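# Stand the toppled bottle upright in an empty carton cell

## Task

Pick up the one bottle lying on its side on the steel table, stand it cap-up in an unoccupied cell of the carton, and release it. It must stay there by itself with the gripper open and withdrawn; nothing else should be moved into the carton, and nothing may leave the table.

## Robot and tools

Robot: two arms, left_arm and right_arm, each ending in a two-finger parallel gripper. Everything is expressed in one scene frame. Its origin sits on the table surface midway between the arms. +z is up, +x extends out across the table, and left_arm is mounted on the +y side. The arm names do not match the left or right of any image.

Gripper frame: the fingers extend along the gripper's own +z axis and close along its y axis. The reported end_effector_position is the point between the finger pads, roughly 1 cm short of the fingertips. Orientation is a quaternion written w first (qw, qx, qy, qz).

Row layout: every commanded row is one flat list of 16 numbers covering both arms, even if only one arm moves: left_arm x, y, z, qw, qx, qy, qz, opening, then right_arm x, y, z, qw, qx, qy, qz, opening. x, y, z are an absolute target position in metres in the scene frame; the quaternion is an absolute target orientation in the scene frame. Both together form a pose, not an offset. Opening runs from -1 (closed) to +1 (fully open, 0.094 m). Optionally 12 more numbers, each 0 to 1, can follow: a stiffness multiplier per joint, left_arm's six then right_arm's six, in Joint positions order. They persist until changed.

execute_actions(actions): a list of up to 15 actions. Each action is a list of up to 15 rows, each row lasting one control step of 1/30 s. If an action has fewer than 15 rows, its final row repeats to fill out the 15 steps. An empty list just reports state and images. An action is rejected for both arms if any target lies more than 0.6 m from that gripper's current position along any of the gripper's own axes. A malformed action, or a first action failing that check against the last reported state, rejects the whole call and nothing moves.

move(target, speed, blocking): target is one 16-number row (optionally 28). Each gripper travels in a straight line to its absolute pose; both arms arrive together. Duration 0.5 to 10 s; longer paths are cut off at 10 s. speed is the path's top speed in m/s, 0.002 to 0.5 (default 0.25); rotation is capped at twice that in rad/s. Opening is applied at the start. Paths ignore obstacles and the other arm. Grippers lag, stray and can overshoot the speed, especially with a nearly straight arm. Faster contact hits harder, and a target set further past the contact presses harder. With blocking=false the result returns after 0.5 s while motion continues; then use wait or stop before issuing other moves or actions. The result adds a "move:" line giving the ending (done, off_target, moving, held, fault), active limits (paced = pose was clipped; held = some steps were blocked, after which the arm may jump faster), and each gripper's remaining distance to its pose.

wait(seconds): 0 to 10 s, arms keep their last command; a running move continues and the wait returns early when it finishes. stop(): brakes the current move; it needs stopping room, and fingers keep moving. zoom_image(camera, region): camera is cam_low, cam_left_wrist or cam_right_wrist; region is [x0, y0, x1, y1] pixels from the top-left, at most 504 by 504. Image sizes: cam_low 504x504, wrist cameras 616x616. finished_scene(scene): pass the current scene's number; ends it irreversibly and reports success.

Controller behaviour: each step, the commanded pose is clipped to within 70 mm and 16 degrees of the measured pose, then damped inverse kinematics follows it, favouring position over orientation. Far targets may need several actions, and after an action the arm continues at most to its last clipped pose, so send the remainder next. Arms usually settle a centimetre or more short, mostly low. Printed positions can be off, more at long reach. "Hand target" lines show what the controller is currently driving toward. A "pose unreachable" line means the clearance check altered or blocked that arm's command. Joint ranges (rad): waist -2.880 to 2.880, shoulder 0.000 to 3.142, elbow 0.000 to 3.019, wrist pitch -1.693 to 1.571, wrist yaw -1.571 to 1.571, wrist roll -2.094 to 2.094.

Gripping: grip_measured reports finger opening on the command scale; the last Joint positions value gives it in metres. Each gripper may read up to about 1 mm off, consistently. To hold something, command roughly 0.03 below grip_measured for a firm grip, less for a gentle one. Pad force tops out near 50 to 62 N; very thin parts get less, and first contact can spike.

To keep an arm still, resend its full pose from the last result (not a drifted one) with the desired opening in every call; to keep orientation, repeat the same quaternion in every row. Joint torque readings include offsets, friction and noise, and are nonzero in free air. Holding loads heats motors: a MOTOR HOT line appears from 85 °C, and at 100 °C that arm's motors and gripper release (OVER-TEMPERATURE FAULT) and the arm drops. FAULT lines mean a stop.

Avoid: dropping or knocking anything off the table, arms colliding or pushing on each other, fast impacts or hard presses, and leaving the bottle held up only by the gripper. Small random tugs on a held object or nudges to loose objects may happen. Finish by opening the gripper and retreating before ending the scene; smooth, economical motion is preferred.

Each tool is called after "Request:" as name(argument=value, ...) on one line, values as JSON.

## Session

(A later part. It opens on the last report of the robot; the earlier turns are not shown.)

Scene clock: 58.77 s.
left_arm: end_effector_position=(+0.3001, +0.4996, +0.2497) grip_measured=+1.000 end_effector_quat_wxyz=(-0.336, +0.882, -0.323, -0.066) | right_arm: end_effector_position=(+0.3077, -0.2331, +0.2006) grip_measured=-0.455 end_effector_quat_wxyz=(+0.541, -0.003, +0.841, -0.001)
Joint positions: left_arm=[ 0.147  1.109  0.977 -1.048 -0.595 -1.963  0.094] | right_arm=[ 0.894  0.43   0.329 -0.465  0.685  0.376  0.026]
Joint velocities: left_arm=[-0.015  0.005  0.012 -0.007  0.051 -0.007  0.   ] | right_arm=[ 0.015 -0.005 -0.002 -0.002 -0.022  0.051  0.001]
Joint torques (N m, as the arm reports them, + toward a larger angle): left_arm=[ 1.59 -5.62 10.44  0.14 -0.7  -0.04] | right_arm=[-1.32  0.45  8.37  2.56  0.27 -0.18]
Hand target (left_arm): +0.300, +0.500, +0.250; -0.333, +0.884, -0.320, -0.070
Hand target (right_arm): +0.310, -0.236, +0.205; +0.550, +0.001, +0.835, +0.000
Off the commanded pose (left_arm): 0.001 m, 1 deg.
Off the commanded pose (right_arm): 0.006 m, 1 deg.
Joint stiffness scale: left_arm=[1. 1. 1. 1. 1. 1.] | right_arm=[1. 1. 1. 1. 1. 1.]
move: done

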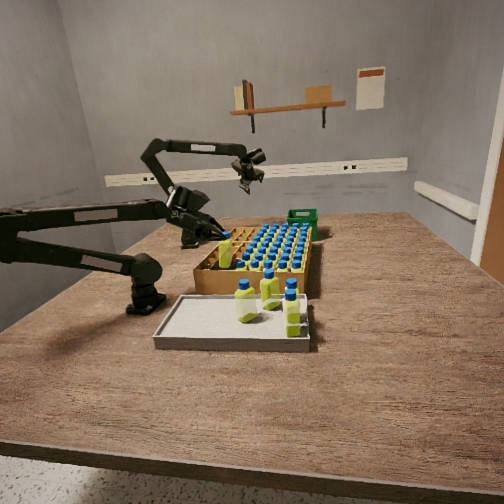

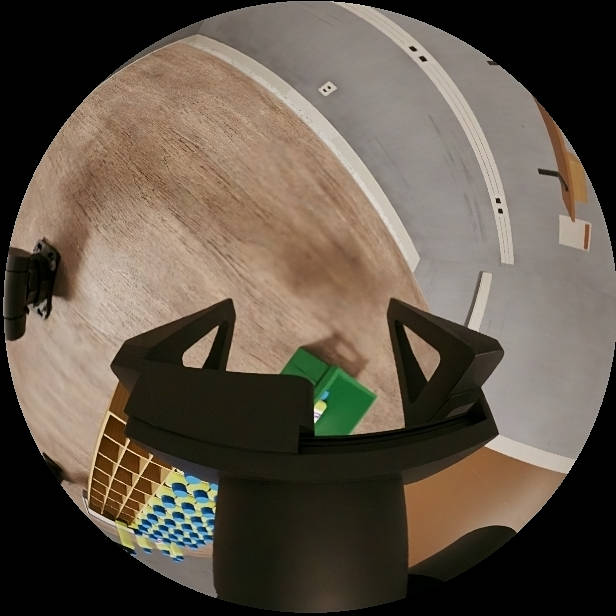

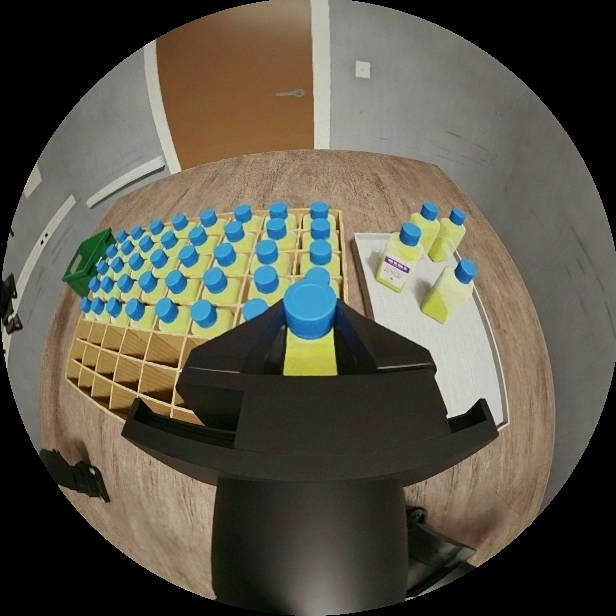

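Request:
move(target=[0.3,0.5,0.25,-0.333,0.884,-0.32,-0.07,1,0.315,-0.245,0.212,0.55,0,0.835,0,-0.5], speed=0.03)

Request:
move(target=[0.3,0.5,0.25,-0.333,0.884,-0.32,-0.07,1,0.314,-0.245,0.175,0.55,0,0.835,0,-0.5], speed=0.03)

Request:
zoom_image(camera="cam_low", region=[180,200,280,300])

Scene clock: 62.40 s.
left_arm: end_effector_position=(+0.3001, +0.4996, +0.2497) grip_measured=+1.000 end_effector_quat_wxyz=(-0.336, +0.882, -0.323, -0.066) | right_arm: end_effector_position=(+0.3124, -0.2423, +0.2000) grip_measured=-0.455 end_effector_quat_wxyz=(+0.535, -0.005, +0.845, -0.004)
Joint positions: left_arm=[ 0.147  1.109  0.977 -1.048 -0.595 -1.963  0.094] | right_arm=[ 0.825  0.419  0.329 -0.465  0.625  0.335  0.026]
Joint velocities: left_arm=[-0.005  0.005  0.007  0.007 -0.007 -0.037  0.   ] | right_arm=[-0.005 -0.005 -0.007 -0.002 -0.051 -0.051  0.   ]
Joint torques (N m, as the arm reports them, + toward a larger angle): left_arm=[ 0.95 -5.83 10.52 -0.02 -0.67 -0.06] | right_arm=[-0.77  0.31  9.13  2.55  0.2  -0.15]
Hand target (left_arm): +0.300, +0.500, +0.250; -0.333, +0.884, -0.320, -0.070
Hand target (right_arm): +0.315, -0.244, +0.212; +0.550, +0.000, +0.835, +0.000
Off the commanded pose (left_arm): 0.001 m, 1 deg.
Off the commanded pose (right_arm): 0.013 m, 2 deg.
Joint stiffness scale: left_arm=[1. 1. 1. 1. 1. 1.] | right_arm=[1. 1. 1. 1. 1. 1.]
move: off_target (right_arm)

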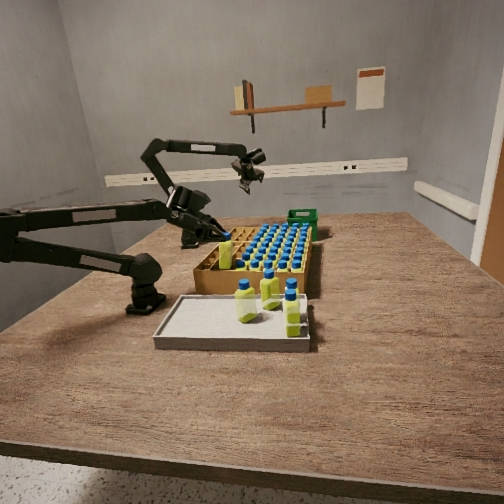

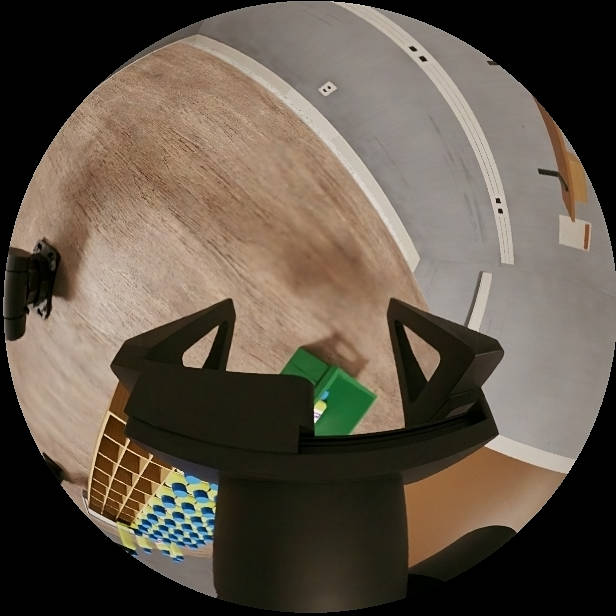

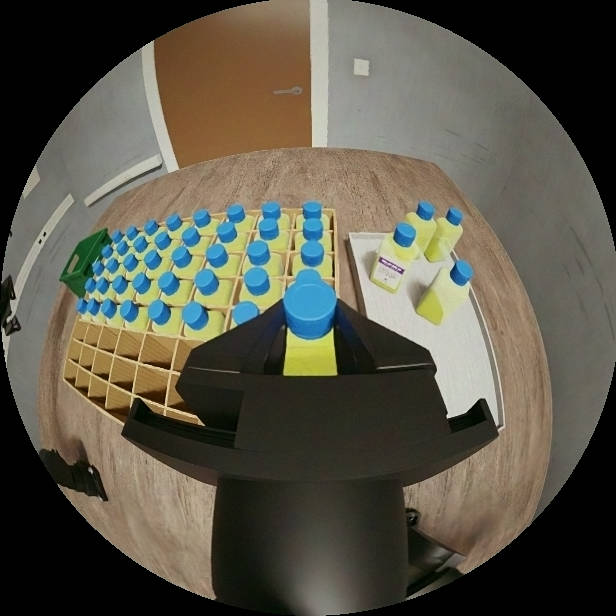

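Scene clock: 63.67 s.
left_arm: end_effector_position=(+0.3001, +0.4996, +0.2497) grip_measured=+1.000 end_effector_quat_wxyz=(-0.336, +0.882, -0.323, -0.066) | right_arm: end_effector_position=(+0.3130, -0.2412, +0.1785) grip_measured=-0.455 end_effector_quat_wxyz=(+0.548, +0.002, +0.836, +0.009)
Joint positions: left_arm=[ 0.147  1.109  0.977 -1.048 -0.595 -1.963  0.094] | right_arm=[ 0.825  0.419  0.252 -0.345  0.622  0.334  0.026]
Joint velocities: left_arm=[-0.015 -0.005  0.007 -0.022  0.007  0.051  0.   ] | right_arm=[-0.005  0.005  0.002 -0.002 -0.037 -0.051 -0.   ]
Joint torques (N m, as the arm reports them, + toward a larger angle): left_arm=[ 1.07 -5.8  10.36 -0.03 -0.68 -0.05] | right_arm=[-2.06  1.58  7.91  2.23  0.44 -0.23]
Hand target (left_arm): +0.300, +0.500, +0.250; -0.333, +0.884, -0.320, -0.070
Hand target (right_arm): +0.314, -0.245, +0.175; +0.550, +0.000, +0.835, -0.000
Off the commanded pose (left_arm): 0.001 m, 1 deg.
Off the commanded pose (right_arm): 0.005 m, 1 deg.
Joint stiffness scale: left_arm=[1. 1. 1. 1. 1. 1.] | right_arm=[1. 1. 1. 1. 1. 1.]
move: done

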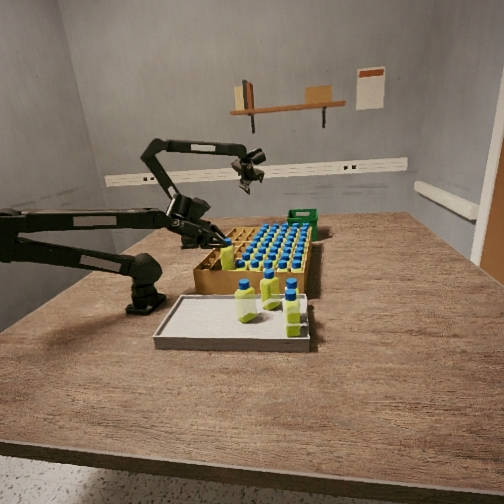

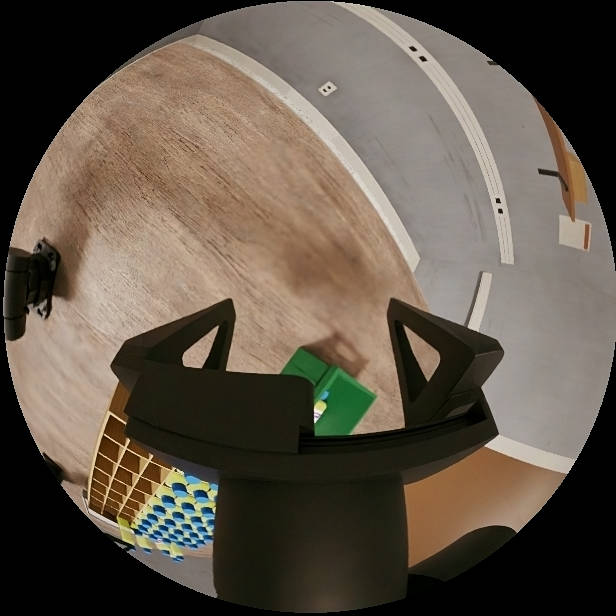

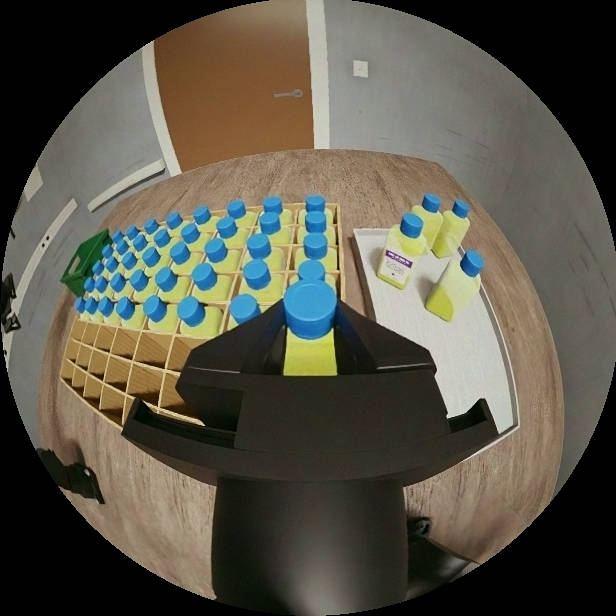

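Region (180, 200, 280, 300) of cam_low's 504x504 image, scaled by 5.040, with more detail than that image has.

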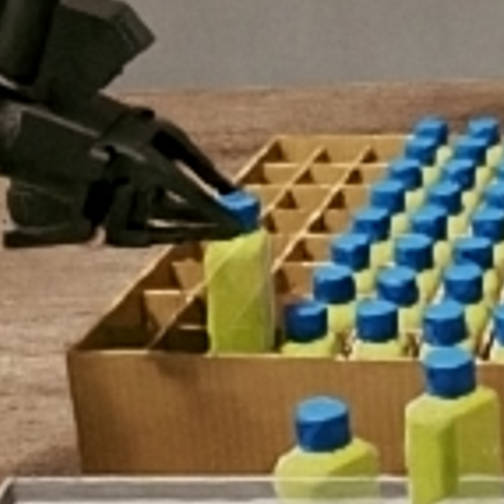

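Request:
move(target=[0.3,0.5,0.25,-0.333,0.884,-0.32,-0.07,1,0.312,-0.244,0.118,0.53,0,0.848,0,-0.5], speed=0.04)

Request:
zoom_image(camera="cam_low", region=[160,200,280,300])

Scene clock: 67.70 s.
left_arm: end_effector_position=(+0.3001, +0.4996, +0.2497) grip_measured=+1.000 end_effector_quat_wxyz=(-0.336, +0.882, -0.323, -0.066) | right_arm: end_effector_position=(+0.3125, -0.2397, +0.1313) grip_measured=-0.455 end_effector_quat_wxyz=(+0.538, -0.004, +0.843, +0.007)
Joint positions: left_arm=[ 0.147  1.109  0.977 -1.048 -0.595 -1.963  0.094] | right_arm=[ 0.825  0.513  0.155 -0.181  0.612  0.339  0.026]
Joint velocities: left_arm=[ 0.005  0.005 -0.017 -0.002 -0.007  0.037  0.   ] | right_arm=[ 0.005 -0.015  0.002 -0.007  0.007 -0.022 -0.   ]
Joint torques (N m, as the arm reports them, + toward a larger angle): left_arm=[ 1.03 -5.92 10.52  0.09 -0.65 -0.08] | right_arm=[-0.79  2.09  6.93  2.06  0.22  0.06]
Hand target (left_arm): +0.300, +0.500, +0.250; -0.333, +0.884, -0.320, -0.070
Hand target (right_arm): +0.311, -0.245, +0.119; +0.530, -0.000, +0.848, +0.000
Off the commanded pose (left_arm): 0.001 m, 1 deg.
Off the commanded pose (right_arm): 0.014 m, 1 deg.
Joint stiffness scale: left_arm=[1. 1. 1. 1. 1. 1.] | right_arm=[1. 1. 1. 1. 1. 1.]
move: off_target (right_arm)

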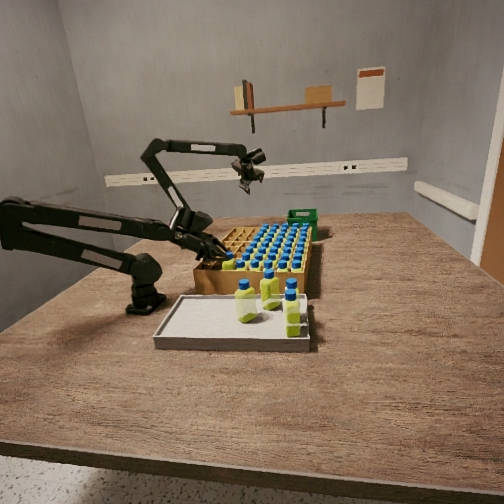

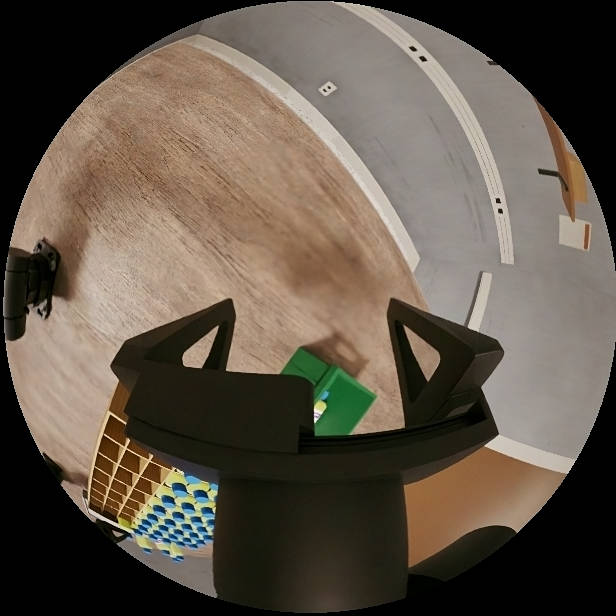

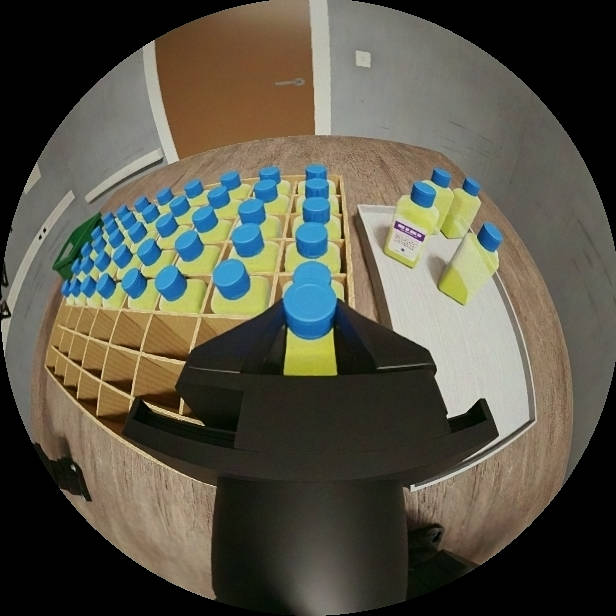

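Region (160, 200, 280, 300) of cam_low's 504x504 image, scaled by 4.200, with more detail than that image has.

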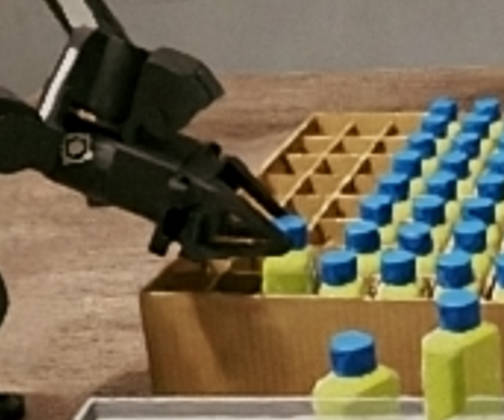

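Request:
move(target=[0.3,0.5,0.25,-0.333,0.884,-0.32,-0.07,1,0.306,-0.244,0.102,0.45,0,0.893,0,-0.5], speed=0.05)

Request:
zoom_image(camera="cam_low", region=[160,200,280,300])

Scene clock: 72.93 s.
left_arm: end_effector_position=(+0.3001, +0.4996, +0.2497) grip_measured=+1.000 end_effector_quat_wxyz=(-0.336, +0.882, -0.323, -0.066) | right_arm: end_effector_position=(+0.3042, -0.2410, +0.1047) grip_measured=-0.455 end_effector_quat_wxyz=(+0.466, -0.004, +0.885, +0.013)
Joint positions: left_arm=[ 0.147  1.109  0.977 -1.048 -0.595 -1.963  0.094] | right_arm=[ 0.782  0.559  0.186 -0.33   0.505  0.413  0.026]
Joint velocities: left_arm=[ 0.005 -0.005 -0.017  0.002  0.007 -0.022  0.   ] | right_arm=[-0.024 -0.005 -0.007 -0.022  0.007 -0.051 -0.   ]
Joint torques (N m, as the arm reports them, + toward a larger angle): left_arm=[ 1.41 -5.89 10.38 -0.03 -0.68 -0.05] | right_arm=[-1.08  2.27  9.5   0.24  0.05  0.05]
Hand target (left_arm): +0.300, +0.500, +0.250; -0.333, +0.884, -0.320, -0.070
Hand target (right_arm): +0.305, -0.245, +0.103; +0.450, -0.000, +0.893, +0.002
Off the commanded pose (left_arm): 0.001 m, 1 deg.
Off the commanded pose (right_arm): 0.004 m, 3 deg.
Joint stiffness scale: left_arm=[1. 1. 1. 1. 1. 1.] | right_arm=[1. 1. 1. 1. 1. 1.]
move: off_target (right_arm)

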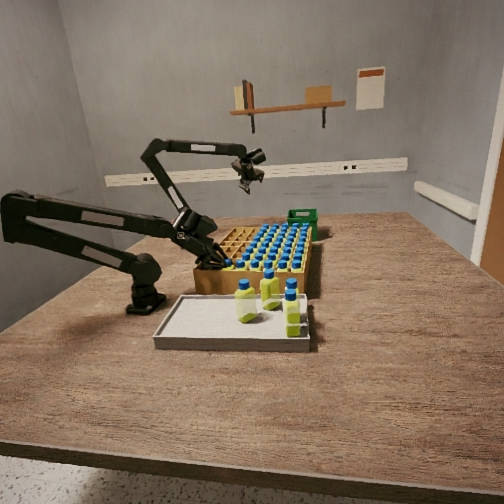

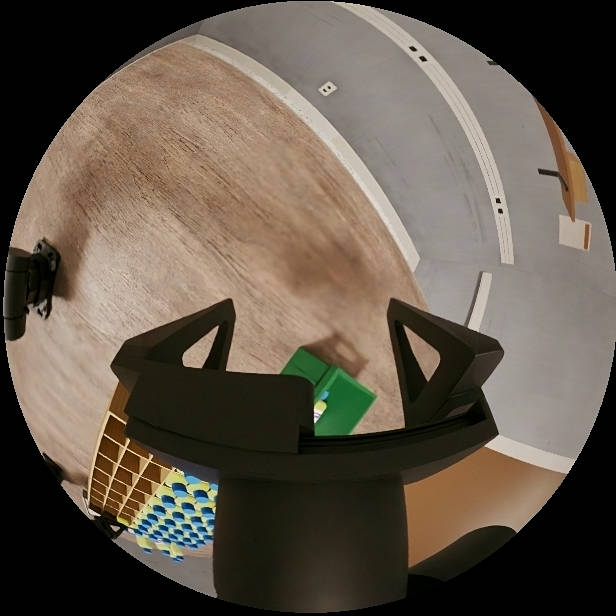

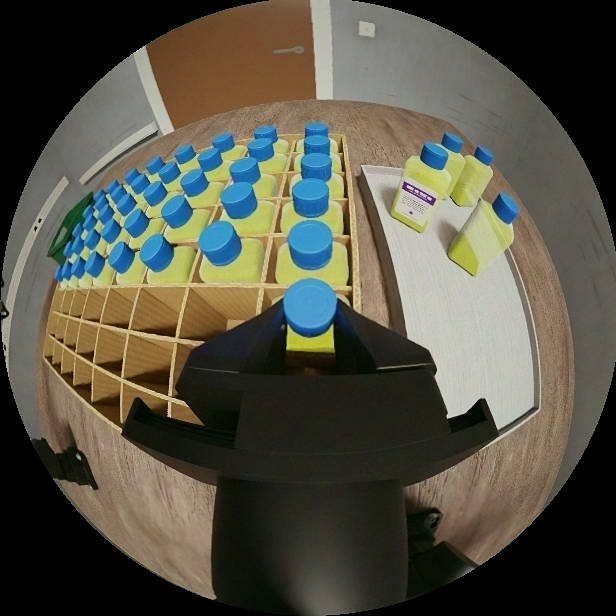

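Region (160, 200, 280, 300) of cam_low's 504x504 image, scaled by 4.200, with more detail than that image has.

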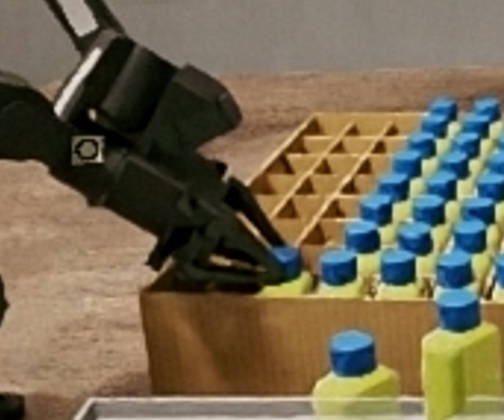

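Request:
execute_actions(actions=[[[0.3,0.5,0.25,-0.333,0.884,-0.32,-0.07,1,0.305,-0.243,0.108,0.45,0,0.893,0,-0.1]]])

Request:
move(target=[0.3,0.5,0.25,-0.333,0.884,-0.32,-0.07,1,0.29,-0.25,0.24,0.35,0,0.937,0,-0.1], speed=0.2)

Request:
zoom_image(camera="cam_low", region=[160,200,280,300])

Scene clock: 76.20 s.
left_arm: end_effector_position=(+0.3001, +0.4996, +0.2497) grip_measured=+1.000 end_effector_quat_wxyz=(-0.336, +0.882, -0.323, -0.066) | right_arm: end_effector_position=(+0.3015, -0.2432, +0.1019) grip_measured=-0.102 end_effector_quat_wxyz=(+0.455, -0.008, +0.890, +0.005)
Joint positions: left_arm=[ 0.147  1.109  0.977 -1.048 -0.595 -1.963  0.094] | right_arm=[ 0.782  0.56   0.193 -0.366  0.505  0.414  0.042]
Joint velocities: left_arm=[-0.024 -0.005 -0.012 -0.017 -0.007  0.022  0.   ] | right_arm=[ 0.005 -0.005 -0.012 -0.017  0.007 -0.037 -0.001]
Joint torques (N m, as the arm reports them, + toward a larger angle): left_arm=[ 1.01 -5.76 10.43 -0.06 -0.68 -0.05] | right_arm=[-0.31  1.44 10.12  0.6   0.54  0.17]
Hand target (left_arm): +0.300, +0.500, +0.250; -0.333, +0.884, -0.320, -0.070
Hand target (right_arm): +0.305, -0.243, +0.108; +0.450, -0.000, +0.893, +0.000
Off the commanded pose (left_arm): 0.001 m, 1 deg.
Off the commanded pose (right_arm): 0.007 m, 1 deg.
Joint stiffness scale: left_arm=[1. 1. 1. 1. 1. 1.] | right_arm=[1. 1. 1. 1. 1. 1.]

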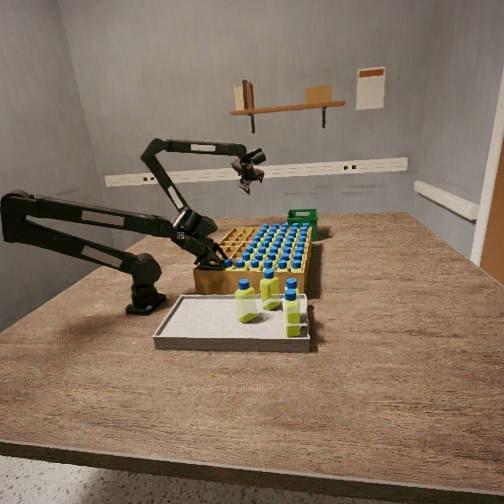

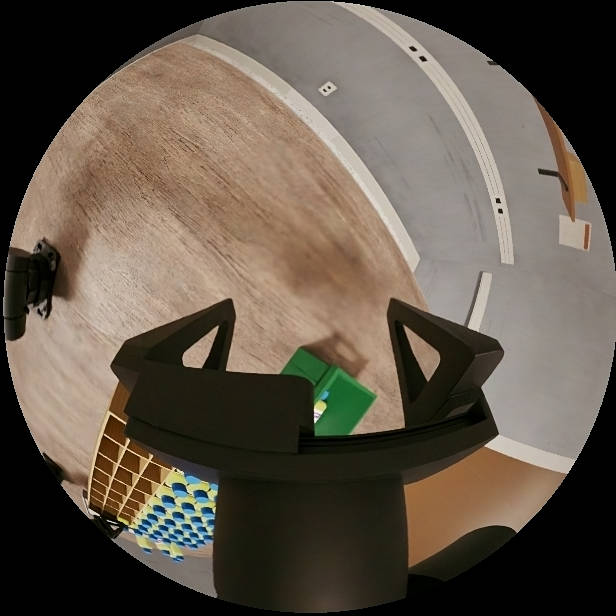

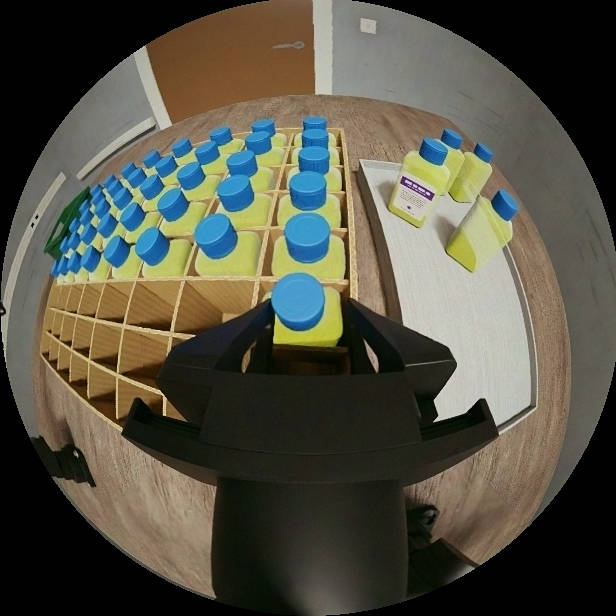

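Scene clock: 77.43 s.
left_arm: end_effector_position=(+0.3001, +0.4996, +0.2497) grip_measured=+1.000 end_effector_quat_wxyz=(-0.336, +0.882, -0.323, -0.066) | right_arm: end_effector_position=(+0.2843, -0.2499, +0.2234) grip_measured=-0.102 end_effector_quat_wxyz=(+0.343, -0.015, +0.939, -0.004)
Joint positions: left_arm=[ 0.147  1.109  0.977 -1.048 -0.595 -1.963  0.094] | right_arm=[ 0.714  0.54   0.624 -1.043  0.364  0.442  0.042]
Joint velocities: left_arm=[ 0.005  0.005  0.002 -0.007 -0.066  0.022  0.   ] | right_arm=[ 0.015 -0.005 -0.012 -0.007  0.007  0.066  0.001]
Joint torques (N m, as the arm reports them, + toward a larger angle): left_arm=[ 1.1  -5.65 10.54  0.05 -0.66 -0.06] | right_arm=[-2.13  0.9  11.41  0.92  0.22  0.2 ]
Hand target (left_arm): +0.300, +0.500, +0.250; -0.333, +0.884, -0.320, -0.070
Hand target (right_arm): +0.290, -0.250, +0.240; +0.350, -0.000, +0.937, +0.003
Off the commanded pose (left_arm): 0.001 m, 1 deg.
Off the commanded pose (right_arm): 0.018 m, 2 deg.
Joint stiffness scale: left_arm=[1. 1. 1. 1. 1. 1.] | right_arm=[1. 1. 1. 1. 1. 1.]
move: off_target (right_arm)

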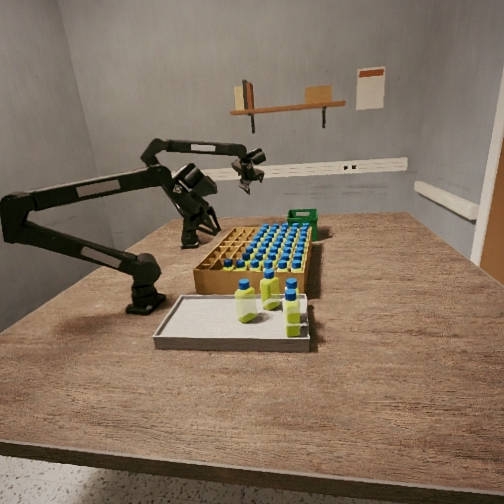

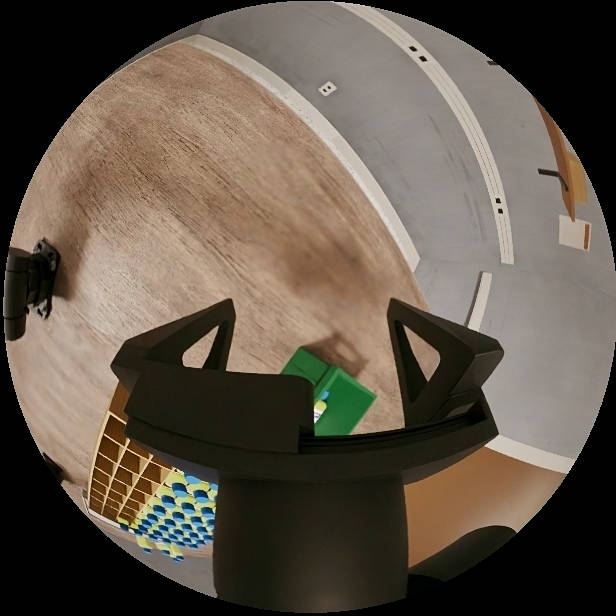

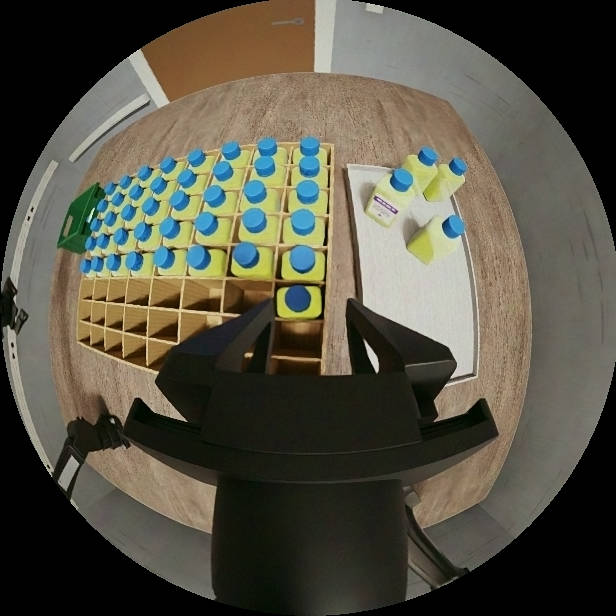

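Region (160, 200, 280, 300) of cam_low's 504x504 image, scaled by 4.200, with more detail than that image has.

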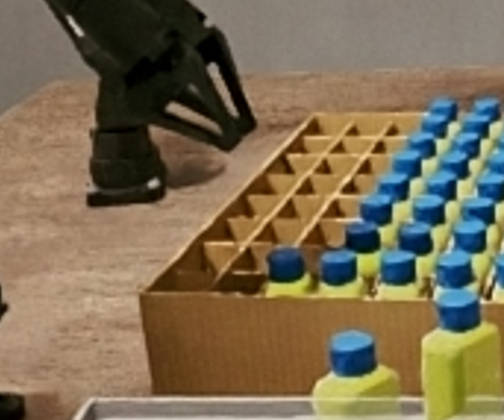

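Request:
finished_scene(scene=2)

The scene is finished: the task was done.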